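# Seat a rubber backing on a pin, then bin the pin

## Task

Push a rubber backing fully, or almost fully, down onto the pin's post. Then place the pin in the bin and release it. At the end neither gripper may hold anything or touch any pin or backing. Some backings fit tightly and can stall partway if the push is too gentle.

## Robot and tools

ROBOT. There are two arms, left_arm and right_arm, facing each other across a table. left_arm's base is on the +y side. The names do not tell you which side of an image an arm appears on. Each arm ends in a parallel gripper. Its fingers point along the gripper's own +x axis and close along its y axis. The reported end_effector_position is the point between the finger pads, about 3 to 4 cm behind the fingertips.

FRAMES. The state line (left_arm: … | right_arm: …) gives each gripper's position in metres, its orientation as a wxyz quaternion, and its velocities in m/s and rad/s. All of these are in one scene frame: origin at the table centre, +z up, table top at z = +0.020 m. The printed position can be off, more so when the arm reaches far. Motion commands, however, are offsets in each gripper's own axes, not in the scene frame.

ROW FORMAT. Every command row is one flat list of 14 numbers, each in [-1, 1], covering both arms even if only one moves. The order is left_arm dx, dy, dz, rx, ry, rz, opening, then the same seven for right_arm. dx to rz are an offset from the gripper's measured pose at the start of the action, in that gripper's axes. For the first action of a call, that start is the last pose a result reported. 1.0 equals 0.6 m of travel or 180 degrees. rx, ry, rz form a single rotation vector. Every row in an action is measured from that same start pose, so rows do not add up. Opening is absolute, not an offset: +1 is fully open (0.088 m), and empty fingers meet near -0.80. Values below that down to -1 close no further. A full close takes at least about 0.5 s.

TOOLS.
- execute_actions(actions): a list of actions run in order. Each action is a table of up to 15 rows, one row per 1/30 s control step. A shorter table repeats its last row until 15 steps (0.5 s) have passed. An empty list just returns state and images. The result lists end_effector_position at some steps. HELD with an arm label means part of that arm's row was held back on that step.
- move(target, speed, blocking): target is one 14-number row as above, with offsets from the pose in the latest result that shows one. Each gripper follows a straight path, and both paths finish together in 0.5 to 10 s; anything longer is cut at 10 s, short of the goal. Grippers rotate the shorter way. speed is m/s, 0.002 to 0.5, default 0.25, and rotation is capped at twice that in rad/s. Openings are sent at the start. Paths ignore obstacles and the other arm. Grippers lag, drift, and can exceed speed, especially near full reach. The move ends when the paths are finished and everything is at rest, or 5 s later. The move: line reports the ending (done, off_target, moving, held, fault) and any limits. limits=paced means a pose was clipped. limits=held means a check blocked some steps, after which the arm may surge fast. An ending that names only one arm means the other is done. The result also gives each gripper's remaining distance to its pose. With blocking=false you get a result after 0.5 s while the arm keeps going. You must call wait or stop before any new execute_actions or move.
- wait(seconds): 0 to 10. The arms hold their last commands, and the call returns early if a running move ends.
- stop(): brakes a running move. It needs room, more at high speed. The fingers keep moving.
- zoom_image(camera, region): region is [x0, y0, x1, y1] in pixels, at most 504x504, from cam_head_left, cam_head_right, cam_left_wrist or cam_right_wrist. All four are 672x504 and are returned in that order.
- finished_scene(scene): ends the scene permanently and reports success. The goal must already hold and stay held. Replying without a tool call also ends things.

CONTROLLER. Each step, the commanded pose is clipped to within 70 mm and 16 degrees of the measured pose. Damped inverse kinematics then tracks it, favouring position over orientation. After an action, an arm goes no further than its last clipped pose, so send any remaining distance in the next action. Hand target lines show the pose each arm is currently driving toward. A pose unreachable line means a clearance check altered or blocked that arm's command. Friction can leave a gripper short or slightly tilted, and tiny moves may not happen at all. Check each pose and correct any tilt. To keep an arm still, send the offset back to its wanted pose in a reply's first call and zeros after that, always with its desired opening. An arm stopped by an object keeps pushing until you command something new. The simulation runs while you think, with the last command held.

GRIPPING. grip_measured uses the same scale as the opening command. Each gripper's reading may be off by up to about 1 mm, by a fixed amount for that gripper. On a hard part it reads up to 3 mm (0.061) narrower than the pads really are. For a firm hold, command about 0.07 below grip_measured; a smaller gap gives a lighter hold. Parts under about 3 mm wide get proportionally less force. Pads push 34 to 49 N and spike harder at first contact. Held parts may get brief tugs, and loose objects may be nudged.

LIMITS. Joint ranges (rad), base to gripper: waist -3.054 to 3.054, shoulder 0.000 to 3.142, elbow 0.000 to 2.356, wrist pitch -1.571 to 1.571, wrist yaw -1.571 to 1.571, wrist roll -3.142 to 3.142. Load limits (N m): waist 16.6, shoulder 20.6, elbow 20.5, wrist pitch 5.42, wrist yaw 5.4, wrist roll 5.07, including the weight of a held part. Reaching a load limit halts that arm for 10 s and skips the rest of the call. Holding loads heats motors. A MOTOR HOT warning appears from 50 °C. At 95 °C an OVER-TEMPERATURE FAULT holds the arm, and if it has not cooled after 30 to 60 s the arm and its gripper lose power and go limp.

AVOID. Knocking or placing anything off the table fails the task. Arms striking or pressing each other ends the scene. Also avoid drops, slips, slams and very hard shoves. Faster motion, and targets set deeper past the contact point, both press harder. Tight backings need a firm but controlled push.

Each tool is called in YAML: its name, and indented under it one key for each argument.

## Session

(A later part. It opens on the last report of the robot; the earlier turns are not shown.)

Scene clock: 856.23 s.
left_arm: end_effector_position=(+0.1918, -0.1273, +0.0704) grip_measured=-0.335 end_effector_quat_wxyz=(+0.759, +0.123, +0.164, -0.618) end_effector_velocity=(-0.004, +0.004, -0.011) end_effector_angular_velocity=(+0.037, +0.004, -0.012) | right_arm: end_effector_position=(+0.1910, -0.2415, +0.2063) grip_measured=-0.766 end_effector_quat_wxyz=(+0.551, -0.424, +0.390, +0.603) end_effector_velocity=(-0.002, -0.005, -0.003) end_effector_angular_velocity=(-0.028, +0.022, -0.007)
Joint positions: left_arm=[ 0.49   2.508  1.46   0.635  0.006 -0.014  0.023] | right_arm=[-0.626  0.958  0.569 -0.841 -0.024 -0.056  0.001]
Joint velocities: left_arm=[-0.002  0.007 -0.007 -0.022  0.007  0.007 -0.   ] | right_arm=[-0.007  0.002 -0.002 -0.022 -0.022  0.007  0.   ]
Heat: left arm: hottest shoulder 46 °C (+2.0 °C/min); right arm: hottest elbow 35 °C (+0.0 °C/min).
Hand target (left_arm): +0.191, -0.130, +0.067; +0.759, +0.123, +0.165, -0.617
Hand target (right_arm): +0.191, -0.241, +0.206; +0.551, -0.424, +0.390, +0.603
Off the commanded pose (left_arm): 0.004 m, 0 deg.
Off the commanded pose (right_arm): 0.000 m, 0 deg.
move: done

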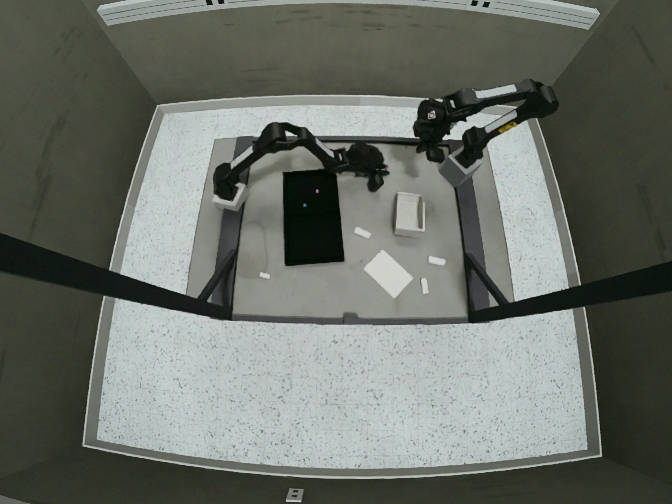

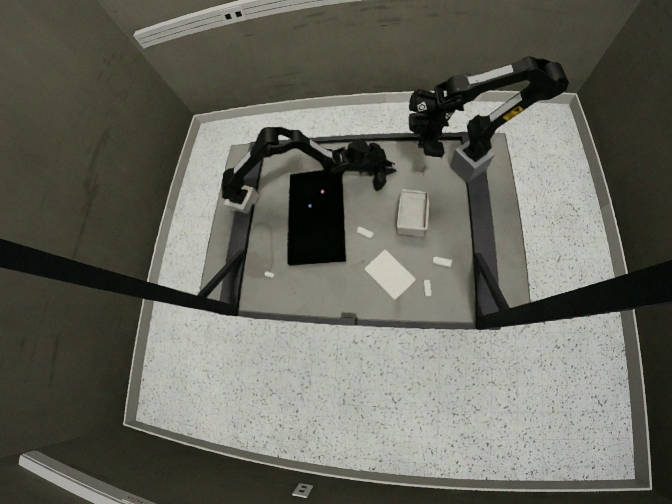

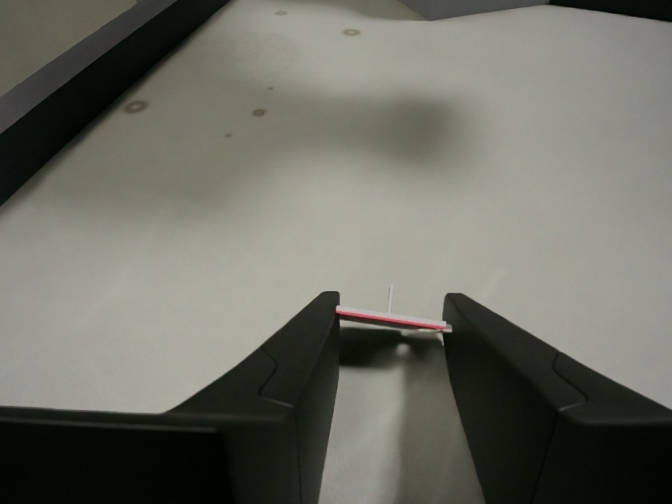

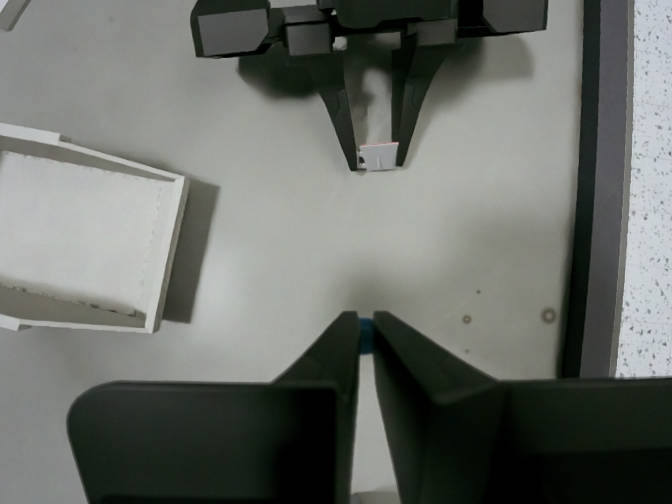

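execute_actions:
  actions:
    - [[0.002,0,-0.005,0,0,0,-0.385, 0,0,0,0,0,0,-0.78],[0.0024,0,-0.006,0,0,0,-0.385, 0,0,0,0,0,0,-0.78],[0.0028,0,-0.007,0,0,0,-0.385, 0,0,0,0,0,0,-0.78],[0.0032,0,-0.008,0,0,0,-0.385, 0,0,0,0,0,0,-0.78],[0.0036,0,-0.009,0,0,0,-0.385, 0,0,0,0,0,0,-0.78],[0.004,0,-0.010,0,0,0,-0.385, 0,0,0,0,0,0,-0.78],[0.0044,0,-0.011,0,0,0,-0.385, 0,0,0,0,0,0,-0.78],[0.0048,0,-0.012,0,0,0,-0.385, 0,0,0,0,0,0,-0.78],[0.0052,0,-0.013,0,0,0,-0.385, 0,0,0,0,0,0,-0.78],[0.0056,0,-0.014,0,0,0,-0.385, 0,0,0,0,0,0,-0.78]]

zoom_image:
  camera: "cam_left_wrist"
  region: [290, 260, 510, 400]

Scene clock: 873.20 s.
left_arm: end_effector_position=(+0.1919, -0.1277, +0.0683) grip_measured=-0.335 end_effector_quat_wxyz=(+0.760, +0.121, +0.160, -0.618) end_effector_velocity=(-0.001, +0.002, -0.013) end_effector_angular_velocity=(+0.026, +0.009, +0.007) | right_arm: end_effector_position=(+0.1910, -0.2415, +0.2063) grip_measured=-0.766 end_effector_quat_wxyz=(+0.551, -0.424, +0.390, +0.603) end_effector_velocity=(-0.001, +0.001, +0.000) end_effector_angular_velocity=(+0.007, +0.005, +0.007)
Joint positions: left_arm=[ 0.49   2.518  1.46   0.654  0.006 -0.014  0.023] | right_arm=[-0.626  0.958  0.569 -0.841 -0.024 -0.056  0.001]
Joint velocities: left_arm=[-0.002  0.022  0.002 -0.007 -0.007 -0.007 -0.   ] | right_arm=[-0.002 -0.002 -0.002  0.007 -0.007 -0.007 -0.   ]
Heat: left arm: hottest shoulder 47 °C (+2.0 °C/min); right arm: hottest elbow 35 °C (+0.0 °C/min).
Hand target (left_arm): +0.191, -0.127, +0.061; +0.759, +0.123, +0.164, -0.618
Hand target (right_arm): +0.191, -0.241, +0.206; +0.551, -0.424, +0.390, +0.603
Off the commanded pose (left_arm): 0.007 m, 1 deg.
Off the commanded pose (right_arm): 0.000 m, 0 deg.
Step readings (end_effector_position):
0: left_arm (+0.1918, -0.1271, +0.0697) | right_arm (+0.1910, -0.2415, +0.2063)
1: left_arm (+0.1918, -0.1271, +0.0697) | right_arm (+0.1910, -0.2415, +0.2063)
2: left_arm (+0.1918, -0.1272, +0.0699) | right_arm (+0.1910, -0.2415, +0.2063)
4: left_arm (+0.1919, -0.1276, +0.0707) | right_arm (+0.1910, -0.2415, +0.2063)
8: left_arm (+0.1920, -0.1282, +0.0719) | right_arm (+0.1910, -0.2415, +0.2063)
15: end_effector_position above

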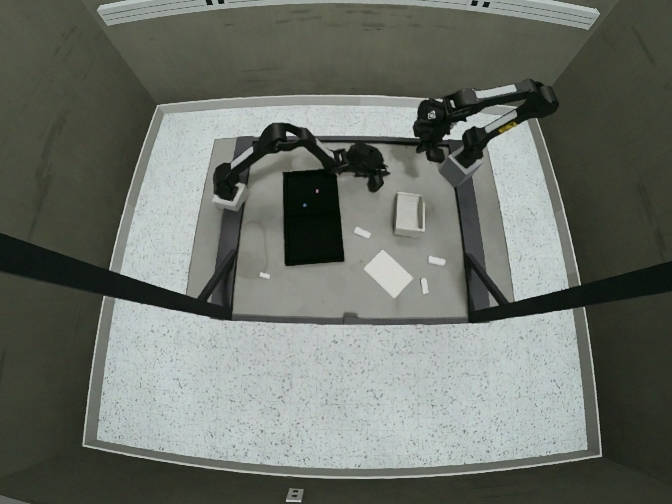

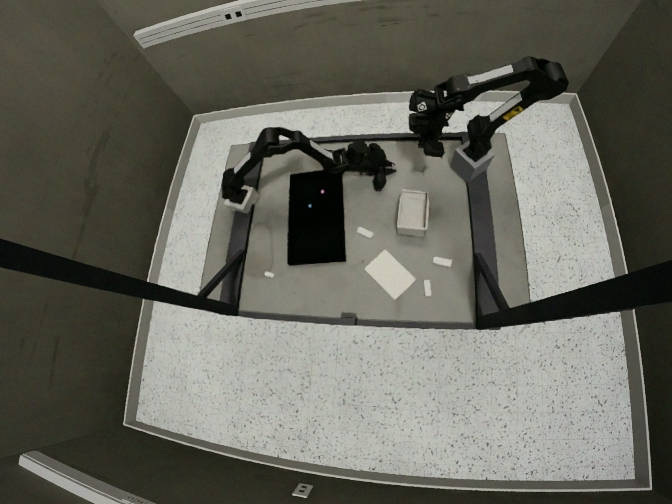

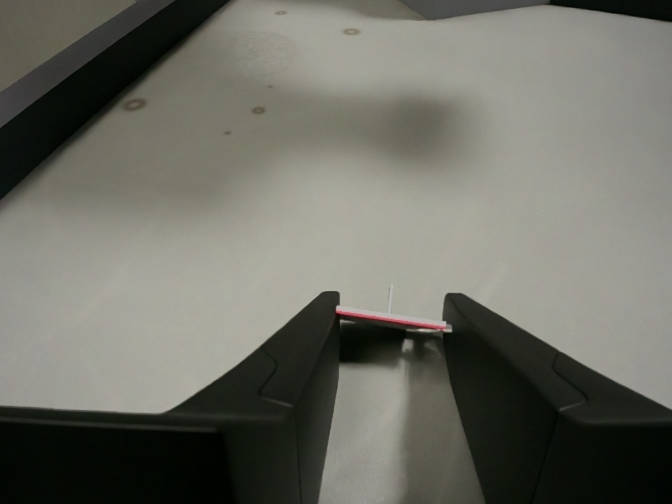

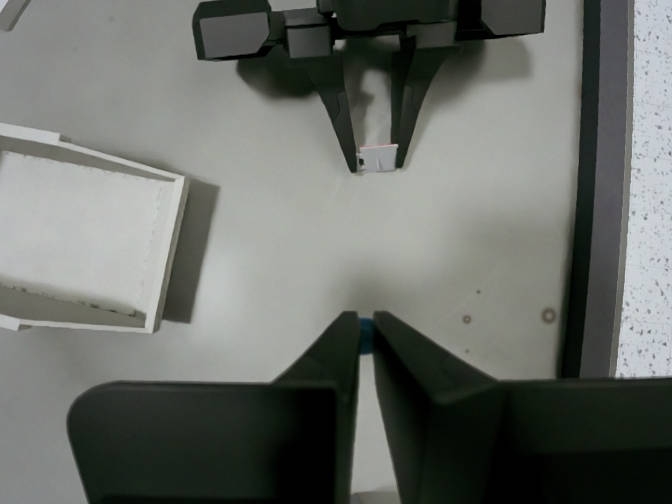

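Region (290, 260, 510, 400) of cam_left_wrist's 672x504 image, scaled by 2.291, with more detail than that image has; it fills the top 321 rows of this view, and the rest is white.

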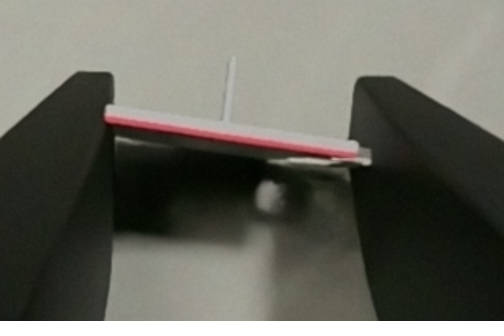

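execute_actions:
  actions: []

Scene clock: 886.10 s.
left_arm: end_effector_position=(+0.1919, -0.1278, +0.0682) grip_measured=-0.335 end_effector_quat_wxyz=(+0.760, +0.120, +0.160, -0.618) end_effector_velocity=(-0.002, -0.001, +0.002) end_effector_angular_velocity=(-0.012, +0.021, -0.001) | right_arm: end_effector_position=(+0.1910, -0.2415, +0.2063) grip_measured=-0.766 end_effector_quat_wxyz=(+0.551, -0.424, +0.390, +0.603) end_effector_velocity=(+0.002, -0.005, -0.003) end_effector_angular_velocity=(-0.026, -0.015, +0.016)
Joint positions: left_arm=[ 0.49   2.518  1.46   0.655  0.006 -0.014  0.023] | right_arm=[-0.626  0.958  0.569 -0.841 -0.024 -0.056  0.001]
Joint velocities: left_arm=[-0.002 -0.002 -0.002  0.007  0.007 -0.022 -0.   ] | right_arm=[-0.002  0.002 -0.002 -0.022  0.007 -0.022 -0.   ]
Heat: left arm: hottest shoulder 47 °C (+1.0 °C/min); right arm: hottest elbow 35 °C (+0.0 °C/min).
Hand target (left_arm): +0.191, -0.127, +0.061; +0.759, +0.123, +0.164, -0.618
Hand target (right_arm): +0.191, -0.241, +0.206; +0.551, -0.424, +0.390, +0.603
Off the commanded pose (left_arm): 0.007 m, 1 deg.
Off the commanded pose (right_arm): 0.000 m, 0 deg.

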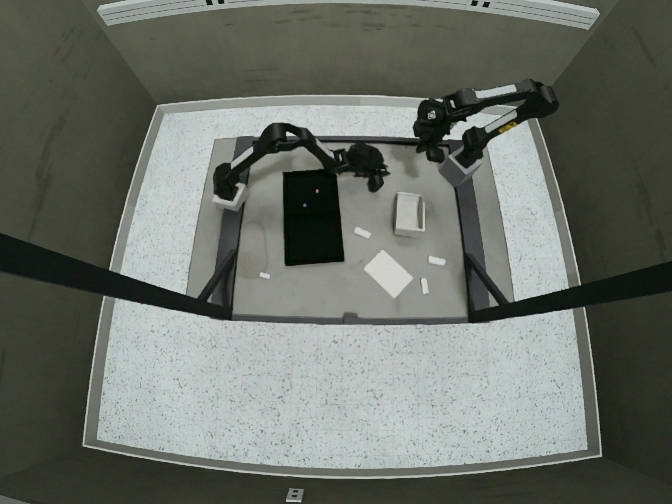

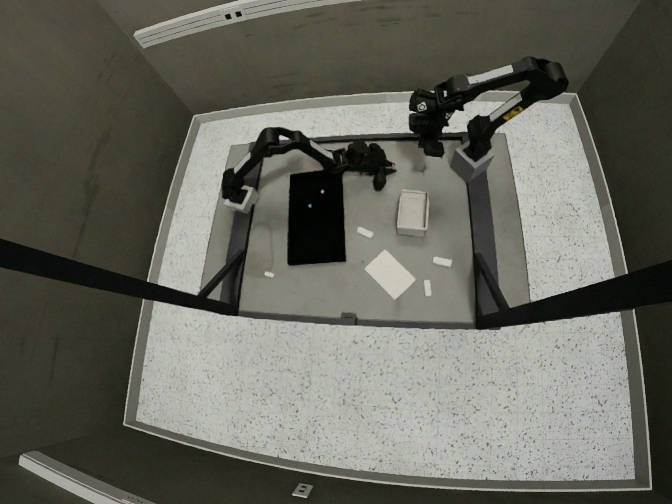

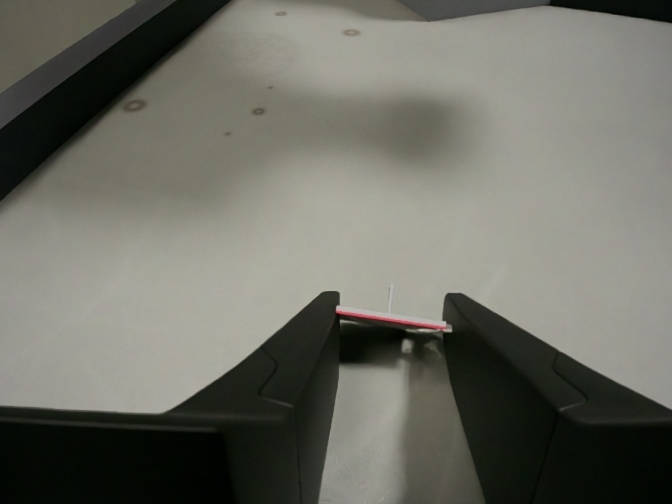

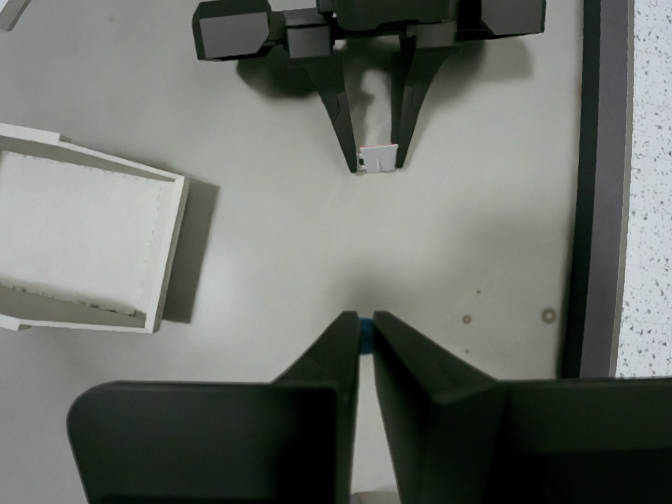

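execute_actions:
  actions:
    - [[0.0025,0,-0.0117,0,0.0038,0,-0.385, 0,0,0,0,0,0,-0.78],[0.0027,0,-0.0127,0,0.0041,0,-0.385, 0,0,0,0,0,0,-0.78],[0.0029,0,-0.0137,0,0.0045,0,-0.385, 0,0,0,0,0,0,-0.78],[0.0031,0,-0.0146,0,0.0048,0,-0.385, 0,0,0,0,0,0,-0.78],[0.0033,0,-0.0156,0,0.0051,0,-0.385, 0,0,0,0,0,0,-0.78],[0.0035,0,-0.0166,0,0.0054,0,-0.385, 0,0,0,0,0,0,-0.78],[0.0037,0,-0.0176,0,0.0057,0,-0.385, 0,0,0,0,0,0,-0.78],[0.0039,0,-0.0185,0,0.006,0,-0.385, 0,0,0,0,0,0,-0.78],[0.0041,0,-0.0195,0,0.0064,0,-0.385, 0,0,0,0,0,0,-0.78],[0.0043,0,-0.0205,0,0.0067,0,-0.385, 0,0,0,0,0,0,-0.78],[0.0046,0,-0.0215,0,0.007,0,-0.385, 0,0,0,0,0,0,-0.78],[0.0048,0,-0.0224,0,0.0073,0,-0.385, 0,0,0,0,0,0,-0.78],[0.005,0,-0.0234,0,0.0076,0,-0.385, 0,0,0,0,0,0,-0.78]]

wait:
  seconds: 0.2

zoom_image:
  camera: "cam_left_wrist"
  region: [290, 260, 510, 400]

Scene clock: 909.77 s.
left_arm: end_effector_position=(+0.1919, -0.1275, +0.0666) grip_measured=-0.335 end_effector_quat_wxyz=(+0.760, +0.121, +0.161, -0.618) end_effector_velocity=(-0.000, +0.000, -0.001) end_effector_angular_velocity=(-0.000, -0.010, +0.001) | right_arm: end_effector_position=(+0.1910, -0.2415, +0.2063) grip_measured=-0.766 end_effector_quat_wxyz=(+0.551, -0.424, +0.390, +0.603) end_effector_velocity=(-0.004, -0.003, -0.003) end_effector_angular_velocity=(-0.017, +0.013, +0.030)
Joint positions: left_arm=[ 0.49   2.521  1.46   0.656  0.006 -0.014  0.023] | right_arm=[-0.626  0.958  0.569 -0.841 -0.024 -0.056  0.001]
Joint velocities: left_arm=[-0.002  0.002 -0.002  0.007 -0.007  0.007 -0.   ] | right_arm=[ 0.002  0.002 -0.007 -0.007 -0.022 -0.022 -0.   ]
Heat: left arm: hottest shoulder 48 °C (+2.0 °C/min); right arm: hottest elbow 35 °C (+0.0 °C/min).
Hand target (left_arm): +0.191, -0.125, +0.054; +0.758, +0.128, +0.169, -0.617
Hand target (right_arm): +0.191, -0.241, +0.206; +0.551, -0.424, +0.390, +0.603
Off the commanded pose (left_arm): 0.013 m, 1 deg.
Off the commanded pose (right_arm): 0.000 m, 0 deg.
Step readings (end_effector_position):
0: left_arm (+0.1919, -0.1278, +0.0682) | right_arm (+0.1910, -0.2415, +0.2063)
1: left_arm (+0.1919, -0.1278, +0.0682) | right_arm (+0.1910, -0.2415, +0.2063)
2: left_arm (+0.1919, -0.1278, +0.0682) | right_arm (+0.1910, -0.2415, +0.2063)
4: left_arm (+0.1919, -0.1278, +0.0682) | right_arm (+0.1910, -0.2415, +0.2063)
8: left_arm (+0.1919, -0.1277, +0.0675) | right_arm (+0.1910, -0.2415, +0.2063)
15: end_effector_position above

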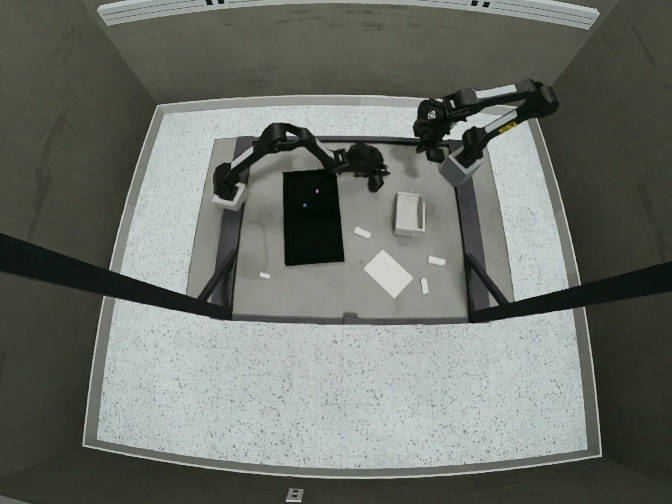

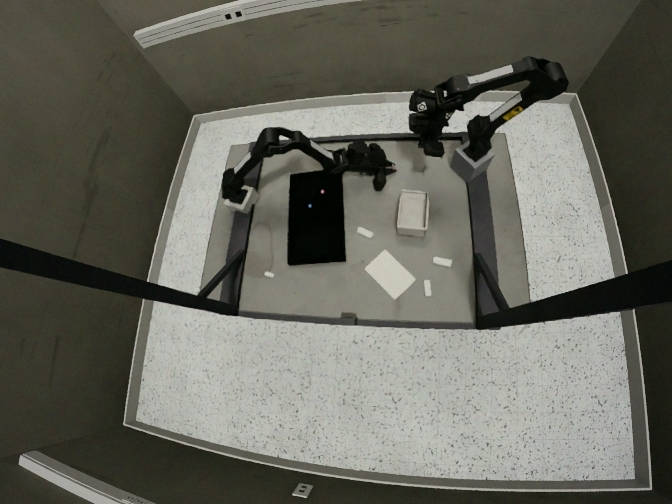

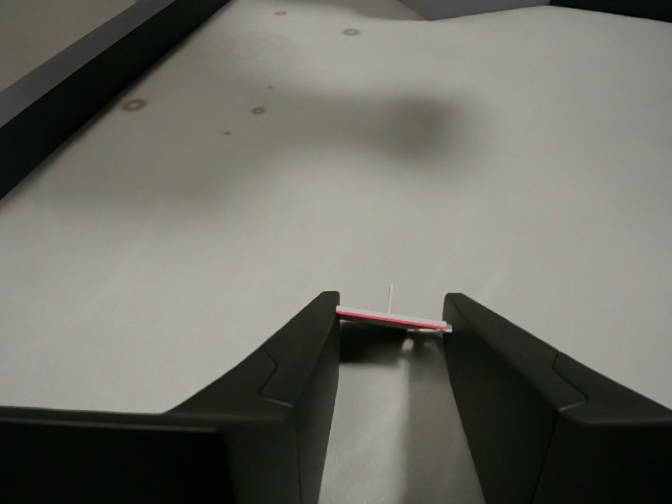

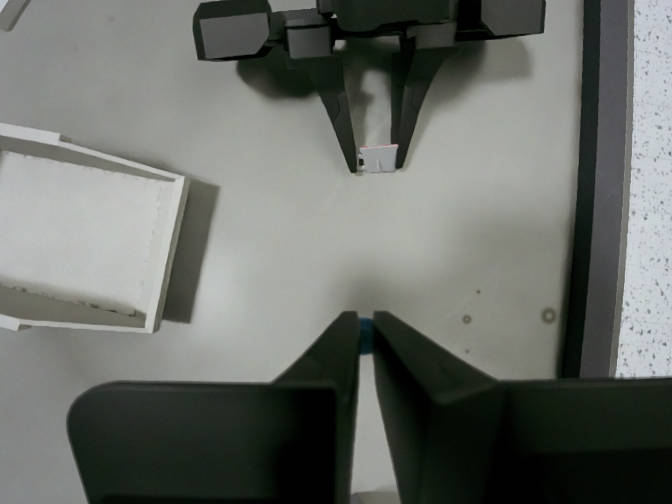

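Scene clock: 909.97 s.
left_arm: end_effector_position=(+0.1919, -0.1275, +0.0666) grip_measured=-0.335 end_effector_quat_wxyz=(+0.760, +0.121, +0.161, -0.618) end_effector_velocity=(-0.000, -0.000, +0.001) end_effector_angular_velocity=(+0.004, -0.009, +0.001) | right_arm: end_effector_position=(+0.1910, -0.2415, +0.2063) grip_measured=-0.766 end_effector_quat_wxyz=(+0.551, -0.424, +0.390, +0.603) end_effector_velocity=(+0.000, -0.001, -0.000) end_effector_angular_velocity=(-0.007, -0.001, +0.016)
Joint positions: left_arm=[ 0.49   2.521  1.46   0.656  0.006 -0.014  0.023] | right_arm=[-0.626  0.958  0.569 -0.841 -0.024 -0.056  0.001]
Joint velocities: left_arm=[-0.002 -0.002  0.002 -0.007 -0.007  0.007 -0.   ] | right_arm=[-0.007  0.002  0.002 -0.007 -0.007 -0.022 -0.001]
Heat: left arm: hottest shoulder 48 °C (+2.0 °C/min); right arm: hottest elbow 35 °C (+0.0 °C/min).
Hand target (left_arm): +0.191, -0.125, +0.054; +0.758, +0.128, +0.169, -0.617
Hand target (right_arm): +0.191, -0.241, +0.206; +0.551, -0.424, +0.390, +0.603
Off the commanded pose (left_arm): 0.013 m, 1 deg.
Off the commanded pose (right_arm): 0.000 m, 0 deg.
wait: 0.20 s; at rest by 0.17 s

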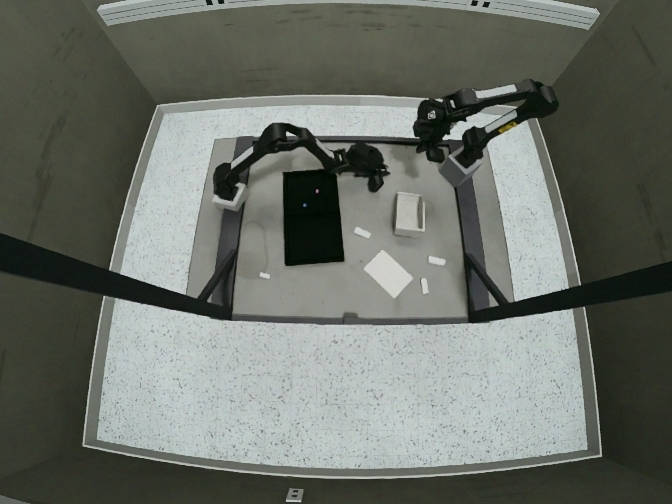

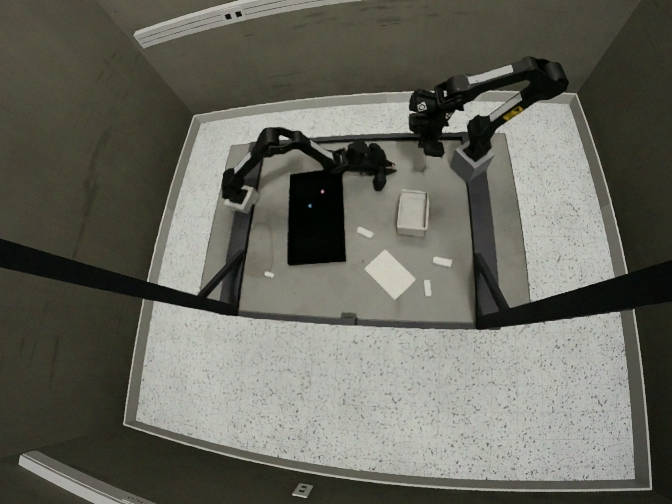

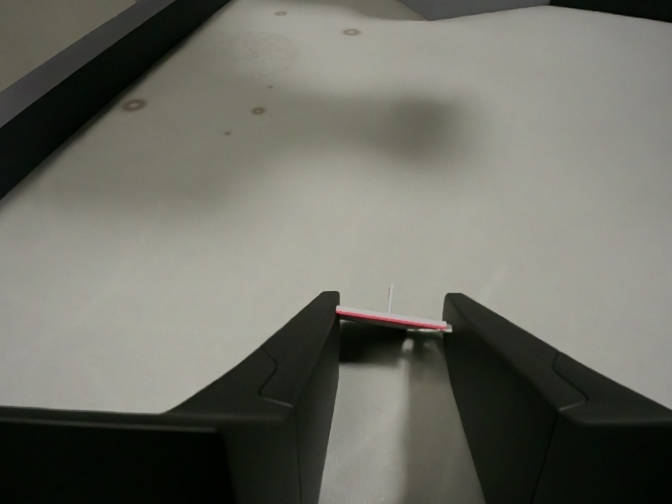

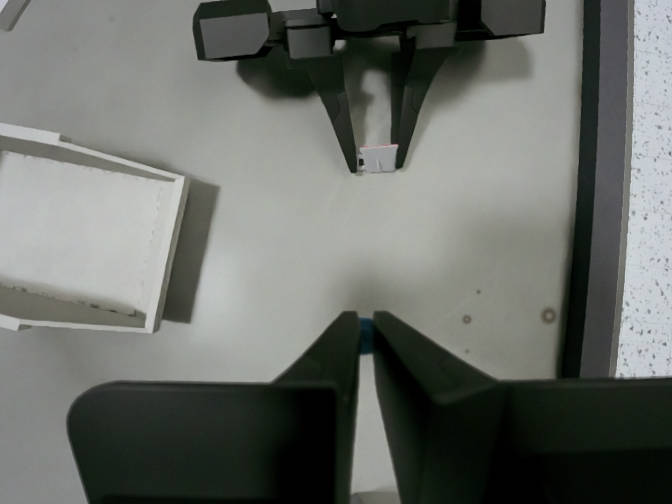

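Region (290, 260, 510, 400) of cam_left_wrist's 672x504 image, scaled by 2.291, with more detail than that image has; it fills the top 321 rows of this view, and the rest is white.

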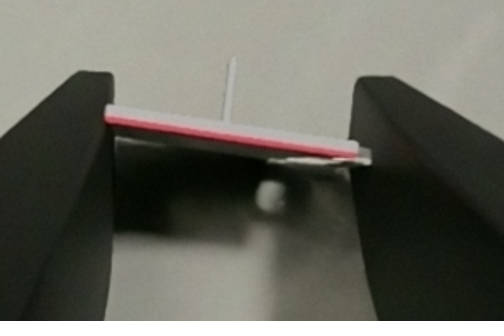

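zoom_image:
  camera: "cam_right_wrist"
  region: [320, 110, 440, 200]

zoom_image:
  camera: "cam_head_left"
  region: [300, 130, 410, 210]

Region (320, 110, 440, 200) of cam_right_wrist's 672x504 image, scaled by 4.200, with more detail than that image has; it fills the top 378 rows of this view, and the rest is white.

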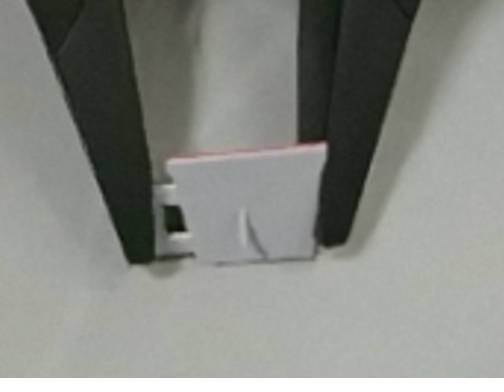

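Region (300, 130, 410, 210) of cam_head_left's 672x504 image, scaled by 4.582, with more detail than that image has; it fills the top 367 rows of this view, and the rest is white.

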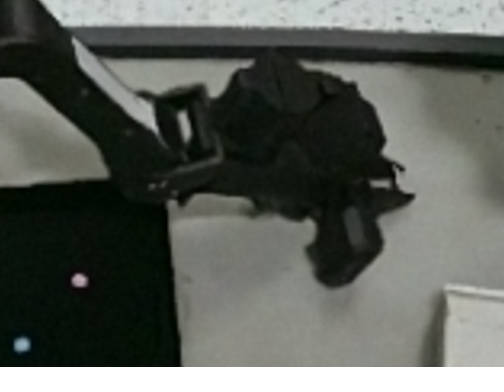

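execute_actions:
  actions:
    - [[0.004,0,-0.02,0,0.0066,0,-0.375, 0,0,0,0,0,0,-0.78],[0.004,0,-0.02,0,0.0066,0,-0.365, 0,0,0,0,0,0,-0.78],[0.004,0,-0.02,0,0.0066,0,-0.355, 0,0,0,0,0,0,-0.78],[0.004,0,-0.02,0,0.0066,0,-0.345, 0,0,0,0,0,0,-0.78],[0.004,0,-0.02,0,0.0066,0,-0.338, 0,0,0,0,0,0,-0.78],[0.004,0,-0.02,0,0.0066,0,-0.331, 0,0,0,0,0,0,-0.78],[0.004,0,-0.02,0,0.0066,0,-0.325, 0,0,0,0,0,0,-0.78],[0.004,0,-0.02,0,0.0066,0,-0.32, 0,0,0,0,0,0,-0.78],[0.004,0,-0.02,0,0.0066,0,-0.315, 0,0,0,0,0,0,-0.78],[0.004,0,-0.02,0,0.0066,0,-0.31, 0,0,0,0,0,0,-0.78],[0.004,0,-0.02,0,0.0066,0,-0.305, 0,0,0,0,0,0,-0.78],[0.004,0,-0.02,0,0.0066,0,-0.30, 0,0,0,0,0,0,-0.78],[0.004,0,-0.02,0,0.0066,0,-0.295, 0,0,0,0,0,0,-0.78],[0.004,0,-0.02,0,0.0066,0,-0.29, 0,0,0,0,0,0,-0.78],[0.004,0,-0.02,0,0.0066,0,-0.285, 0,0,0,0,0,0,-0.78]]

wait:
  seconds: 0.2

Scene clock: 937.83 s.
left_arm: end_effector_position=(+0.1919, -0.1275, +0.0665) grip_measured=-0.297 end_effector_quat_wxyz=(+0.760, +0.121, +0.161, -0.618) end_effector_velocity=(-0.006, +0.001, -0.001) end_effector_angular_velocity=(+0.017, -0.000, -0.017) | right_arm: end_effector_position=(+0.1910, -0.2415, +0.2063) grip_measured=-0.766 end_effector_quat_wxyz=(+0.551, -0.424, +0.390, +0.603) end_effector_velocity=(-0.004, -0.007, -0.001) end_effector_angular_velocity=(-0.032, +0.017, +0.017)
Joint positions: left_arm=[ 0.49   2.522  1.46   0.657  0.006 -0.014  0.024] | right_arm=[-0.626  0.958  0.569 -0.841 -0.024 -0.056  0.001]
Joint velocities: left_arm=[-0.007 -0.007 -0.002 -0.022  0.007  0.007  0.006] | right_arm=[ 0.002 -0.002  0.002 -0.037 -0.022 -0.007  0.   ]
Heat: left arm: hottest shoulder 47 °C (+0.0 °C/min); right arm: hottest elbow 35 °C (+0.0 °C/min).
Hand target (left_arm): +0.191, -0.125, +0.055; +0.758, +0.128, +0.169, -0.617
Hand target (right_arm): +0.191, -0.241, +0.206; +0.551, -0.424, +0.390, +0.603
Off the commanded pose (left_arm): 0.012 m, 1 deg.
Off the commanded pose (right_arm): 0.000 m, 0 deg.
Step readings (end_effector_position):
0: left_arm (+0.1919, -0.1275, +0.0666) | right_arm (+0.1910, -0.2415, +0.2063)
1: left_arm (+0.1919, -0.1276, +0.0667) | right_arm (+0.1910, -0.2415, +0.2063)
2: left_arm (+0.1919, -0.1276, +0.0667) | right_arm (+0.1910, -0.2415, +0.2063)
4: left_arm (+0.1919, -0.1276, +0.0668) | right_arm (+0.1910, -0.2415, +0.2063)
8: left_arm (+0.1919, -0.1276, +0.0668) | right_arm (+0.1910, -0.2415, +0.2063)
15: end_effector_position above

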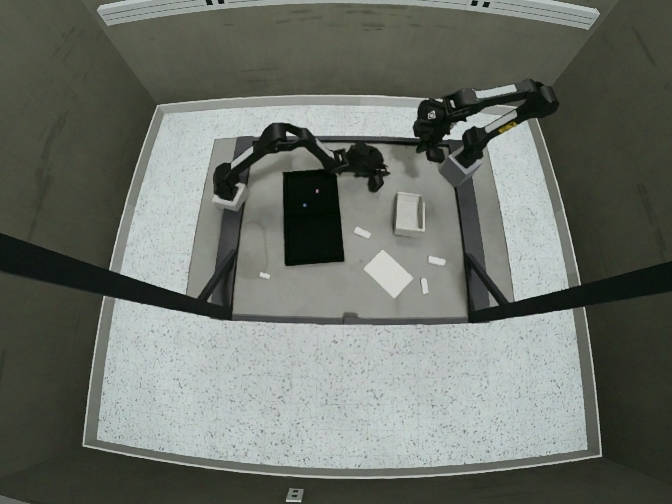

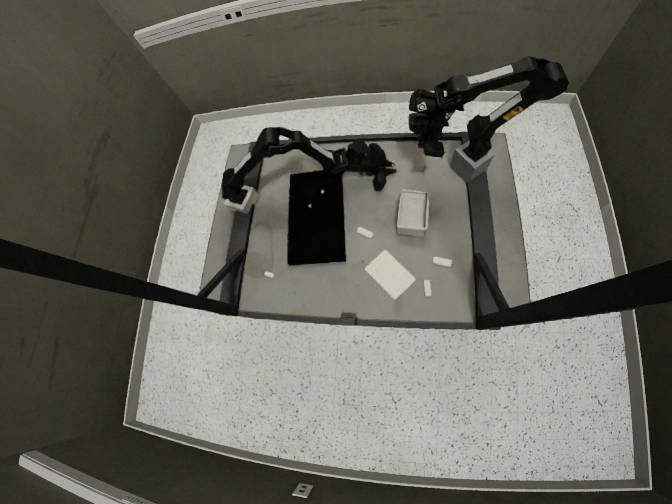

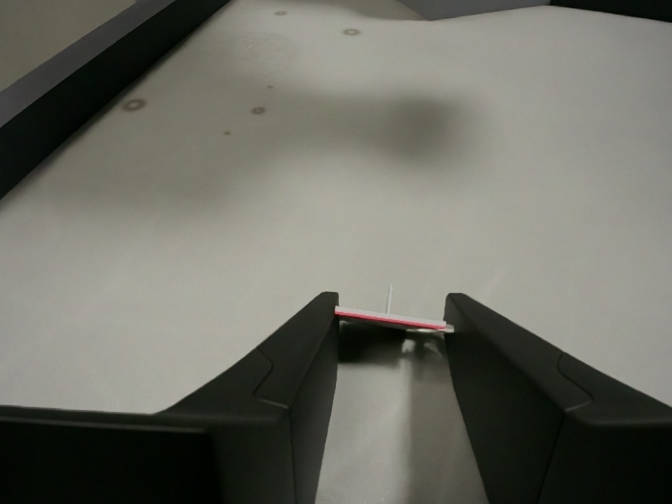

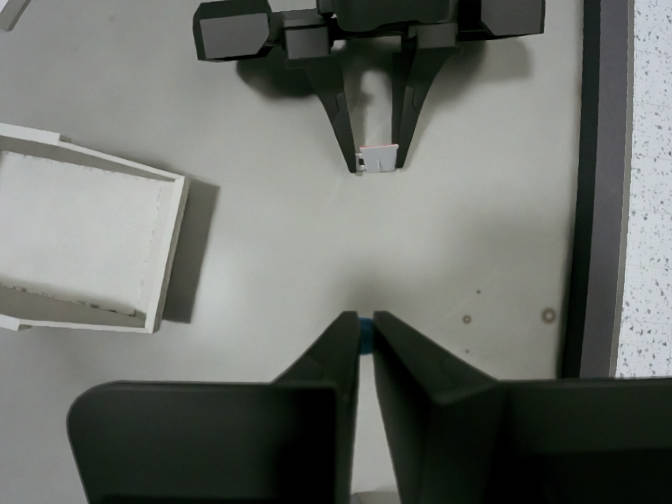

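Scene clock: 938.03 s.
left_arm: end_effector_position=(+0.1919, -0.1276, +0.0666) grip_measured=-0.287 end_effector_quat_wxyz=(+0.760, +0.121, +0.160, -0.618) end_effector_velocity=(+0.002, +0.002, -0.001) end_effector_angular_velocity=(+0.012, -0.021, +0.001) | right_arm: end_effector_position=(+0.1910, -0.2415, +0.2063) grip_measured=-0.766 end_effector_quat_wxyz=(+0.551, -0.424, +0.390, +0.603) end_effector_velocity=(+0.001, +0.001, +0.001) end_effector_angular_velocity=(+0.013, -0.014, +0.021)
Joint positions: left_arm=[ 0.49   2.522  1.46   0.657  0.006 -0.014  0.025] | right_arm=[-0.626  0.958  0.569 -0.841 -0.024 -0.056  0.001]
Joint velocities: left_arm=[ 0.002 -0.002 -0.002 -0.007 -0.007  0.022  0.001] | right_arm=[ 0.002 -0.007 -0.002  0.007  0.007 -0.022 -0.   ]
Heat: left arm: hottest shoulder 47 °C (+0.0 °C/min); right arm: hottest elbow 35 °C (+0.0 °C/min).
Hand target (left_arm): +0.191, -0.125, +0.055; +0.758, +0.127, +0.168, -0.617
Hand target (right_arm): +0.191, -0.241, +0.206; +0.551, -0.424, +0.390, +0.603
Off the commanded pose (left_arm): 0.012 m, 1 deg.
Off the commanded pose (right_arm): 0.000 m, 0 deg.
wait: 0.20 s; at rest by 0.17 s

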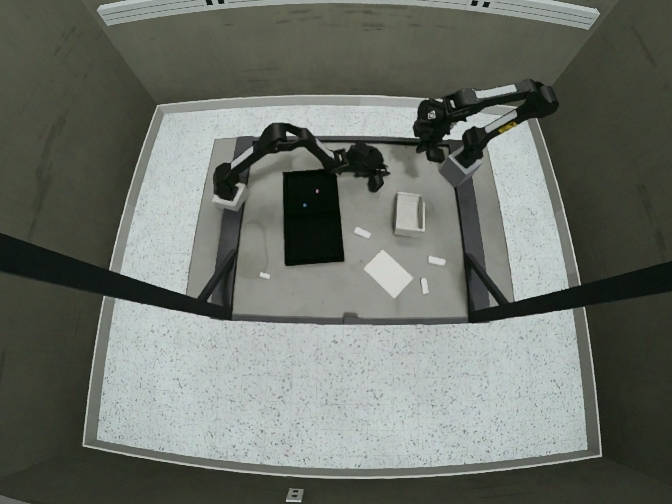

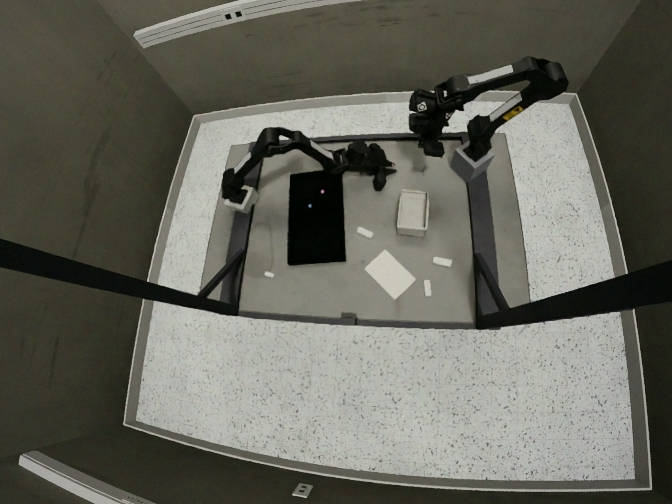

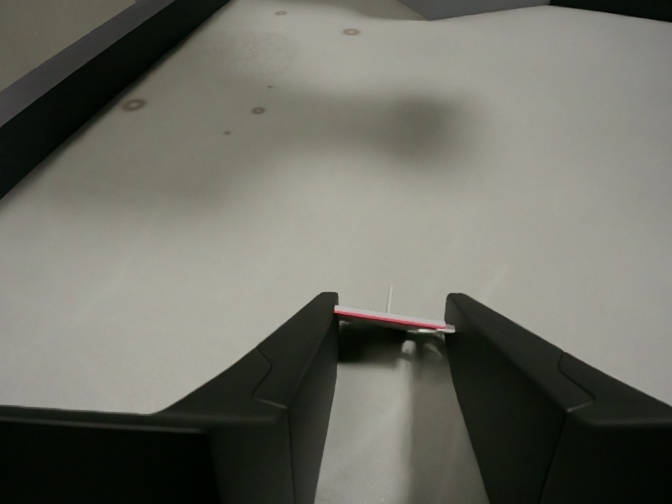

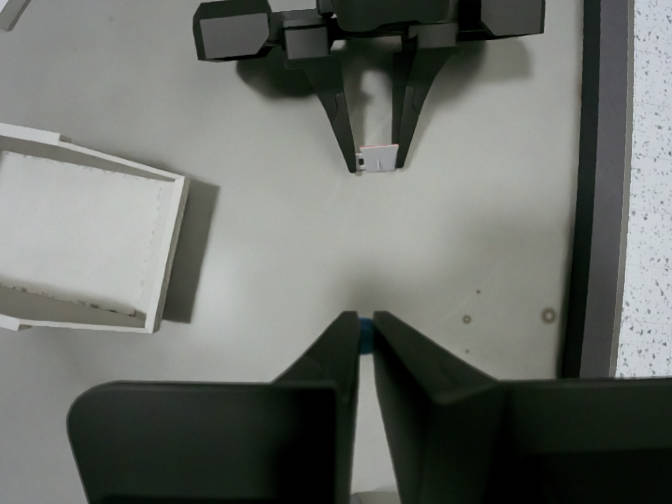

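execute_actions:
  actions: []

Scene clock: 966.93 s.
left_arm: end_effector_position=(+0.1919, -0.1276, +0.0666) grip_measured=-0.286 end_effector_quat_wxyz=(+0.760, +0.121, +0.160, -0.618) end_effector_velocity=(-0.001, +0.003, -0.006) end_effector_angular_velocity=(+0.026, +0.009, +0.007) | right_arm: end_effector_position=(+0.1910, -0.2415, +0.2063) grip_measured=-0.766 end_effector_quat_wxyz=(+0.551, -0.424, +0.390, +0.603) end_effector_velocity=(-0.002, -0.001, +0.001) end_effector_angular_velocity=(-0.003, +0.018, +0.007)
Joint positions: left_arm=[ 0.49   2.522  1.46   0.657  0.006 -0.014  0.025] | right_arm=[-0.626  0.958  0.569 -0.841 -0.024 -0.056  0.001]
Joint velocities: left_arm=[-0.002 -0.002 -0.007 -0.022 -0.007 -0.007 -0.   ] | right_arm=[-0.007 -0.002  0.002 -0.007 -0.022 -0.007 -0.   ]
Heat: left arm: hottest shoulder 47 °C (-1.0 °C/min); right arm: hottest elbow 35 °C (+0.0 °C/min).
Hand target (left_arm): +0.191, -0.125, +0.055; +0.758, +0.127, +0.168, -0.617
Hand target (right_arm): +0.191, -0.241, +0.206; +0.551, -0.424, +0.390, +0.603
Off the commanded pose (left_arm): 0.012 m, 1 deg.
Off the commanded pose (right_arm): 0.000 m, 0 deg.

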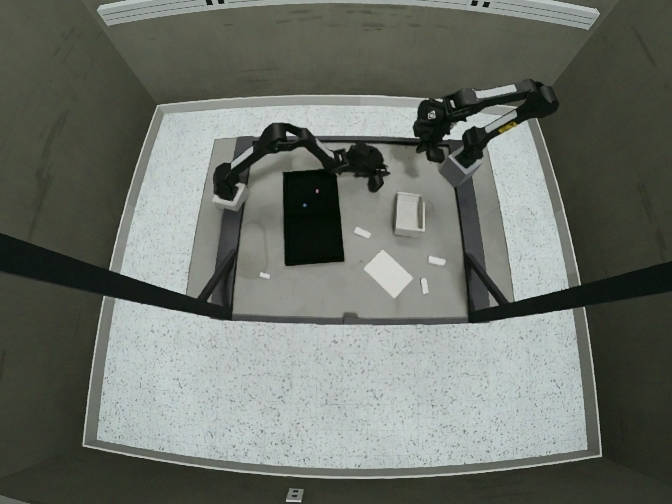

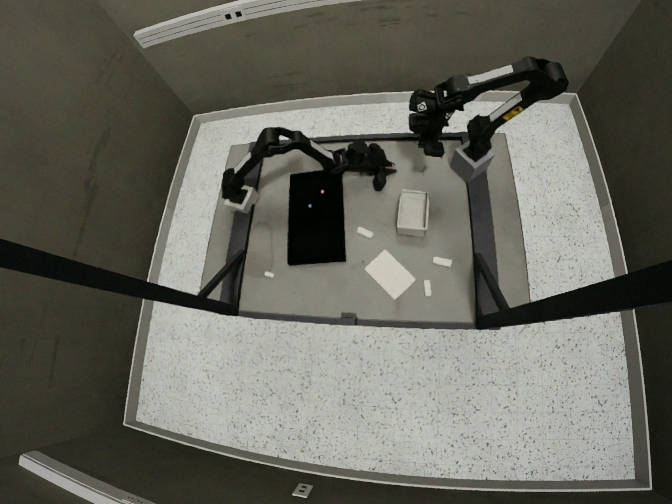

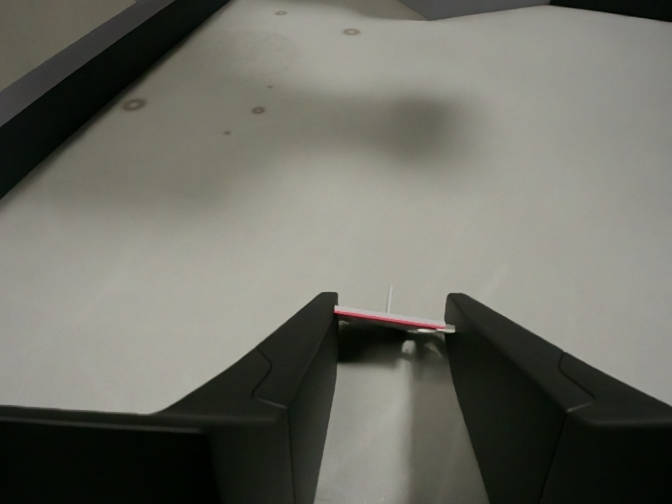

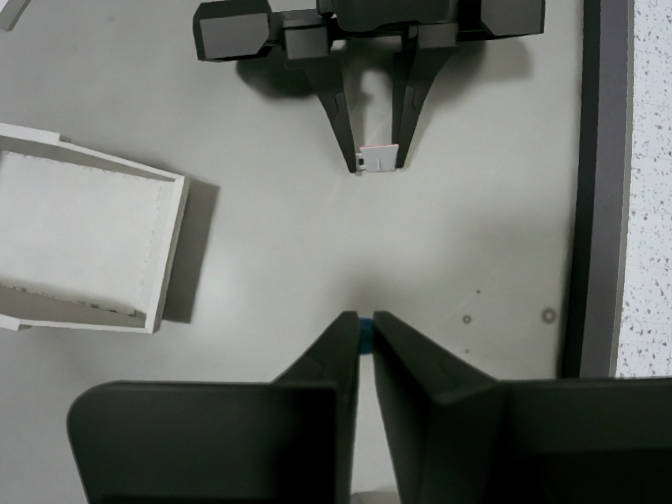

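execute_actions:
  actions:
    - [[0,0,0,0,0,0,-0.28,0,0,0,0,0,0,-0.78],[0,0,0,0,0,0,-0.277,0,0,0,0,0,0,-0.78],[0,0,0,0,0,0,-0.274,0,0,0,0,0,0,-0.78],[0,0,0,0,0,0,-0.271,0,0,0,0,0,0,-0.78],[0,0,0,0,0,0,-0.268,0,0,0,0,0,0,-0.78],[0,0,0,0,0,0,-0.265,0,0,0,0,0,0,-0.78],[0,0,0,0,0,0,-0.262,0,0,0,0,0,0,-0.78],[0,0,0,0,0,0,-0.259,0,0,0,0,0,0,-0.78],[0,0,0,0,0,0,-0.256,0,0,0,0,0,0,-0.78],[0,0,0,0,0,0,-0.253,0,0,0,0,0,0,-0.78],[0,0,0,0,0,0,-0.25,0,0,0,0,0,0,-0.78],[0,0,0,0,0,0,-0.247,0,0,0,0,0,0,-0.78],[0,0,0,0,0,0,-0.244,0,0,0,0,0,0,-0.78],[0,0,0,0,0,0,-0.241,0,0,0,0,0,0,-0.78],[0,0,0,0,0,0,-0.238,0,0,0,0,0,0,-0.78]]

Scene clock: 982.13 s.
left_arm: end_effector_position=(+0.1919, -0.1276, +0.0666) grip_measured=-0.249 end_effector_quat_wxyz=(+0.760, +0.121, +0.160, -0.618) end_effector_velocity=(-0.001, +0.001, -0.001) end_effector_angular_velocity=(+0.006, +0.005, +0.007) | right_arm: end_effector_position=(+0.1910, -0.2415, +0.2063) grip_measured=-0.766 end_effector_quat_wxyz=(+0.551, -0.424, +0.390, +0.603) end_effector_velocity=(-0.001, -0.002, -0.000) end_effector_angular_velocity=(-0.002, +0.004, +0.007)
Joint positions: left_arm=[ 0.49   2.522  1.46   0.657  0.006 -0.014  0.027] | right_arm=[-0.626  0.958  0.569 -0.841 -0.024 -0.056  0.001]
Joint velocities: left_arm=[-0.002 -0.002 -0.002 -0.007 -0.007 -0.007  0.004] | right_arm=[-0.002 -0.007 -0.002 -0.007 -0.007 -0.007 -0.   ]
Heat: left arm: hottest shoulder 47 °C (+0.0 °C/min); right arm: hottest elbow 35 °C (+0.0 °C/min).
Hand target (left_arm): +0.192, -0.128, +0.067; +0.760, +0.121, +0.160, -0.618
Hand target (right_arm): +0.191, -0.241, +0.206; +0.551, -0.424, +0.390, +0.603
Off the commanded pose (left_arm): 0.000 m, 0 deg.
Off the commanded pose (right_arm): 0.000 m, 0 deg.
Step readings (end_effector_position):
0: left_arm (+0.1919, -0.1276, +0.0666) | right_arm (+0.1910, -0.2415, +0.2063)
1: left_arm (+0.1919, -0.1276, +0.0666) | right_arm (+0.1910, -0.2415, +0.2063)
2: left_arm (+0.1919, -0.1276, +0.0666) | right_arm (+0.1910, -0.2415, +0.2063)
4: left_arm (+0.1919, -0.1276, +0.0666) | right_arm (+0.1910, -0.2415, +0.2063)
8: left_arm (+0.1919, -0.1276, +0.0666) | right_arm (+0.1910, -0.2415, +0.2063)
15: end_effector_position above

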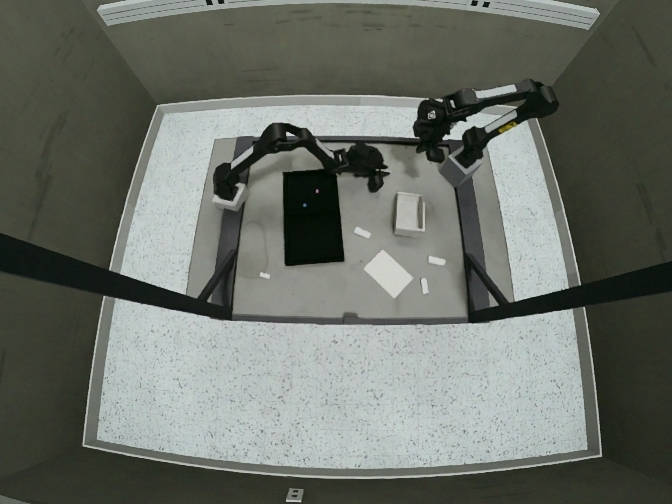

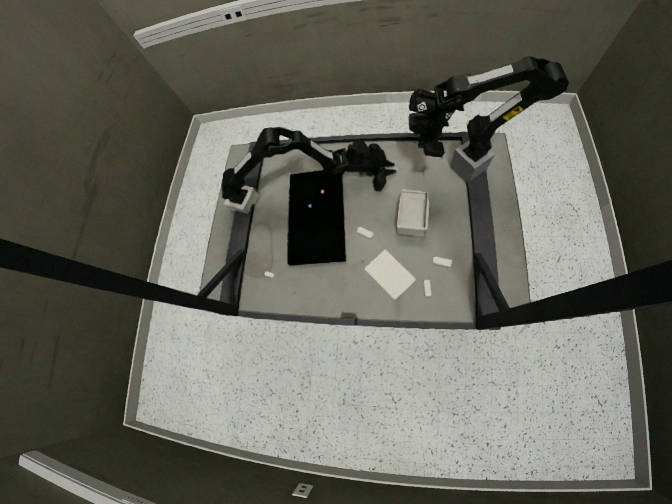

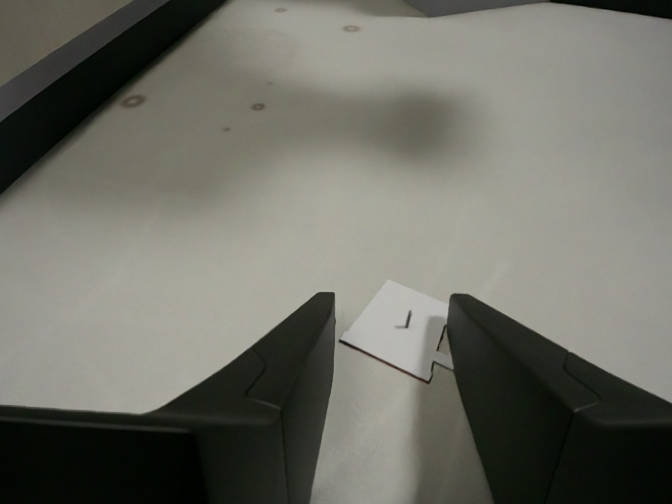

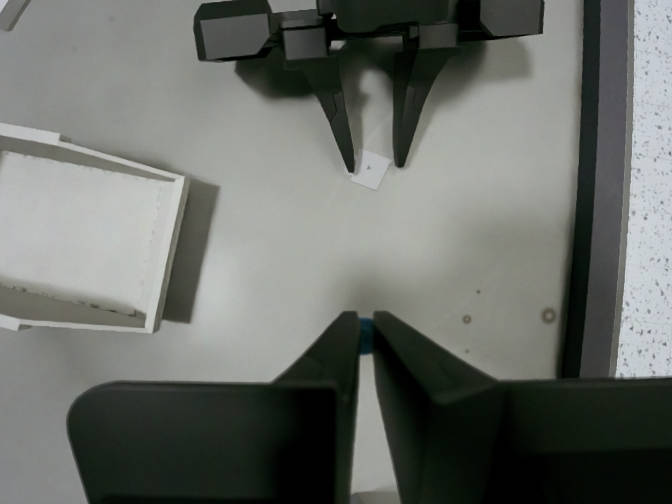

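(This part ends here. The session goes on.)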